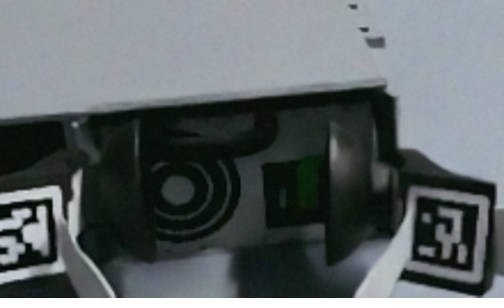

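execute_actions(actions=[{"r1":{"base":{"strafe_m":-0.004},"joints":{"arm_m":0.2345},"pace":"slow"}}], cameras=[])

execute_actions(actions=[{"r1":{"joints":{"arm_m":0.2325,"lift_m":0.684},"pace":"slow"}}], cameras=["r1_wrist_camera"])

zoom_image(camera="r1_wrist_camera", region=[190, 190, 410, 320])

Scene clock: 798.33 s.
r1.base_odometry: x=-0.793 y=+2.751 heading=-0.717 (m, m, rad; r1's odometry frame)
r1.turned_by_wheels: +0.000 (rad since the last result)
r1.turned_by_imu: +0.000 (rad since the last result)
r1.base_tilt: forward=+0.0 right=-0.3 (deg)
r1.lidar_m: 0.37 0.37 1.28 1.15 1.23 1.62 1.61 1.65 2.16 2.96 0.56 0.39
r1.base_status: done
r1.joint_positions: lift_m=+0.683 arm_m=+0.236 wrist_yaw_rad=+0.040 wrist_pitch_rad=+0.226 wrist_roll_rad=+0.119 gripper_m=-0.037
r1.joint_status: all done
r1.motor_effort: lift_m=+18(18) arm_m=-10(7) wrist_yaw_rad=-3(9) wrist_pitch_rad=-18(20) wrist_roll_rad=+3(4) gripper_m=-31(31) wheel_0=+2(5) wheel_1=-1(0) wheel_2=+0(4) (%)
r1.hand_pose: x=+0.6915 y=-0.0760 z=+0.7967 quat_wxyz=(+0.992, +0.057, +0.114, +0.013) (m; r1's base frame)
r1.wrist_depth_mm: - - - - - - - / - - - - - - - / - - - - - 683 634 / - 504 309 293 413 389 377 / 342 253 225 227 285 274 265 / 247 167 183 224 182 199 205 / 192 190 195 - 182 172 173
r2.base_odometry: x=+0.797 y=-1.247 heading=-2.454 (m, m, rad; r2's odometry frame)
r2.turned_by_wheels: +0.000 (rad since the last result)
r2.turned_by_imu: +0.000 (rad since the last result)
r2.base_tilt: forward=+0.1 right=-0.2 (deg)
r2.lidar_m: 0.79 0.84 1.47 2.41 2.54 0.71 0.65 0.69 2.40 2.28 1.49 0.84
r2.base_status: not commanded
r2.joint_positions: lift_m=+1.100 arm_m=+0.002 wrist_yaw_rad=+0.000 wrist_pitch_rad=+1.101 wrist_roll_rad=+0.012 gripper_m=+0.110
r2.joint_status: not commanded
r2.motor_effort: lift_m=+23(23) arm_m=-1(0) wrist_yaw_rad=+0(0) wrist_pitch_rad=-3(3) wrist_roll_rad=-1(1) gripper_m=-2(1) wheel_0=+3(3) wheel_1=+3(3) wheel_2=-2(2) (%)
r2.hand_pose: x=+0.3032 y=-0.0874 z=+1.0208 quat_wxyz=(+0.852, +0.005, +0.523, -0.003) (m; r2's base frame)
r2.wrist_depth_mm: 891 904 917 917 931 931 960 / 1060 1060 1078 1060 1118 1098 1118 / 1281 1281 1308 1336 1336 1366 1397 / 1430 1430 1430 1430 1397 1430 1430 / 1308 1336 1308 1308 1308 1336 1308 / 1229 1205 214 1229 205 1229 1229 / 1160 1138 1138 124 1138 1138 1160
pictures: none
No camera images: the call's "cameras" was empty. Leave "cameras" out to get every camera's image.

Scene clock: 798.90 s.
r1.base_odometry: x=-0.793 y=+2.751 heading=-0.717 (m, m, rad; r1's odometry frame)
r1.turned_by_wheels: +0.000 (rad since the last result)
r1.turned_by_imu: +0.000 (rad since the last result)
r1.base_tilt: forward=-0.1 right=-0.3 (deg)
r1.lidar_m: 0.35 0.36 1.27 1.18 1.23 1.60 1.61 1.66 2.17 2.90 0.58 0.37
r1.base_status: not commanded
r1.joint_positions: lift_m=+0.684 arm_m=+0.234 wrist_yaw_rad=+0.042 wrist_pitch_rad=+0.226 wrist_roll_rad=+0.119 gripper_m=-0.037
r1.joint_status: all done
r1.motor_effort: lift_m=+24(24) arm_m=-11(10) wrist_yaw_rad=-7(7) wrist_pitch_rad=-18(18) wrist_roll_rad=+2(4) gripper_m=-31(32) wheel_0=+2(2) wheel_1=-1(1) wheel_2=+1(1) (%)
r1.hand_pose: x=+0.6899 y=-0.0756 z=+0.7972 quat_wxyz=(+0.992, +0.057, +0.114, +0.014) (m; r1's base frame)
r1.wrist_depth_mm: - - - - - - - / - - - - - - - / - - - - - 683 647 / - 504 312 296 415 392 377 / 342 266 229 227 285 277 266 / 248 165 196 224 182 199 206 / 194 191 196 - 183 172 173
r2.base_odometry: x=+0.797 y=-1.247 heading=-2.454 (m, m, rad; r2's odometry frame)
r2.turned_by_wheels: +0.000 (rad since the last result)
r2.turned_by_imu: +0.000 (rad since the last result)
r2.base_tilt: forward=+0.1 right=-0.2 (deg)
r2.lidar_m: 0.78 0.83 1.48 2.43 2.54 0.70 0.66 0.67 2.37 2.28 1.49 0.83
r2.base_status: not commanded
r2.joint_positions: lift_m=+1.100 arm_m=+0.002 wrist_yaw_rad=+0.000 wrist_pitch_rad=+1.101 wrist_roll_rad=+0.012 gripper_m=+0.110
r2.joint_status: not commanded
r2.motor_effort: lift_m=+22(23) arm_m=+0(0) wrist_yaw_rad=+0(0) wrist_pitch_rad=-2(2) wrist_roll_rad=-1(2) gripper_m=-2(0) wheel_0=+3(3) wheel_1=+3(3) wheel_2=-2(2) (%)
r2.hand_pose: x=+0.3032 y=-0.0874 z=+1.0208 quat_wxyz=(+0.852, +0.005, +0.523, -0.003) (m; r2's base frame)
r2.wrist_depth_mm: 891 904 917 904 931 931 946 / 1060 1078 1078 1078 1078 1118 1118 / 1281 1281 1308 1336 1366 1366 1397 / 1430 1430 1430 1430 1430 1430 1464 / 1308 1308 1308 1308 1308 1308 1336 / 1229 1205 213 1229 206 1229 1229 / 1138 1138 1160 124 1160 1138 1138
pictures: r1_wrist_camera
camera_calibration (this result's frames):
r1_wrist_camera: T_world_to_cam=[[-0.0169253, -0.994287, -0.105387, 0.0125792], [-0.26659, 0.106074, -0.957955, 1.00156], [0.963661, 0.0118814, -0.266863, -0.222793], [0, 0, 0, 1]] pos_world=[0.481917, -0.0910849, 0.901322]
Images, in order (width x height): r1_wrist_camera 616x392.

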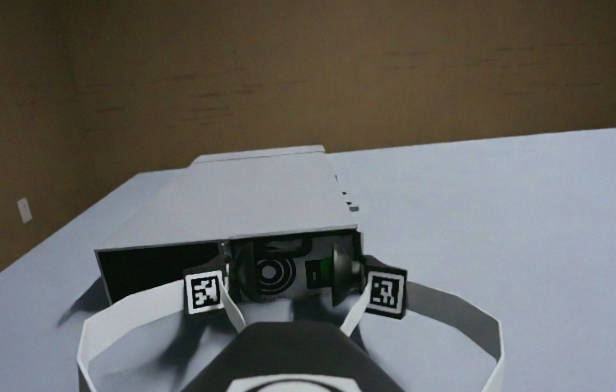

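Region (190, 190, 410, 320) of r1_wrist_camera's 616x392 image, scaled by 2.291; it fills the top 298 rows of this view, and the rest is white.

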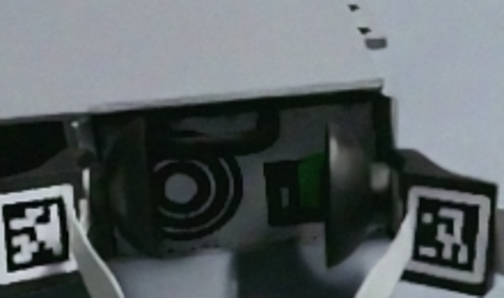

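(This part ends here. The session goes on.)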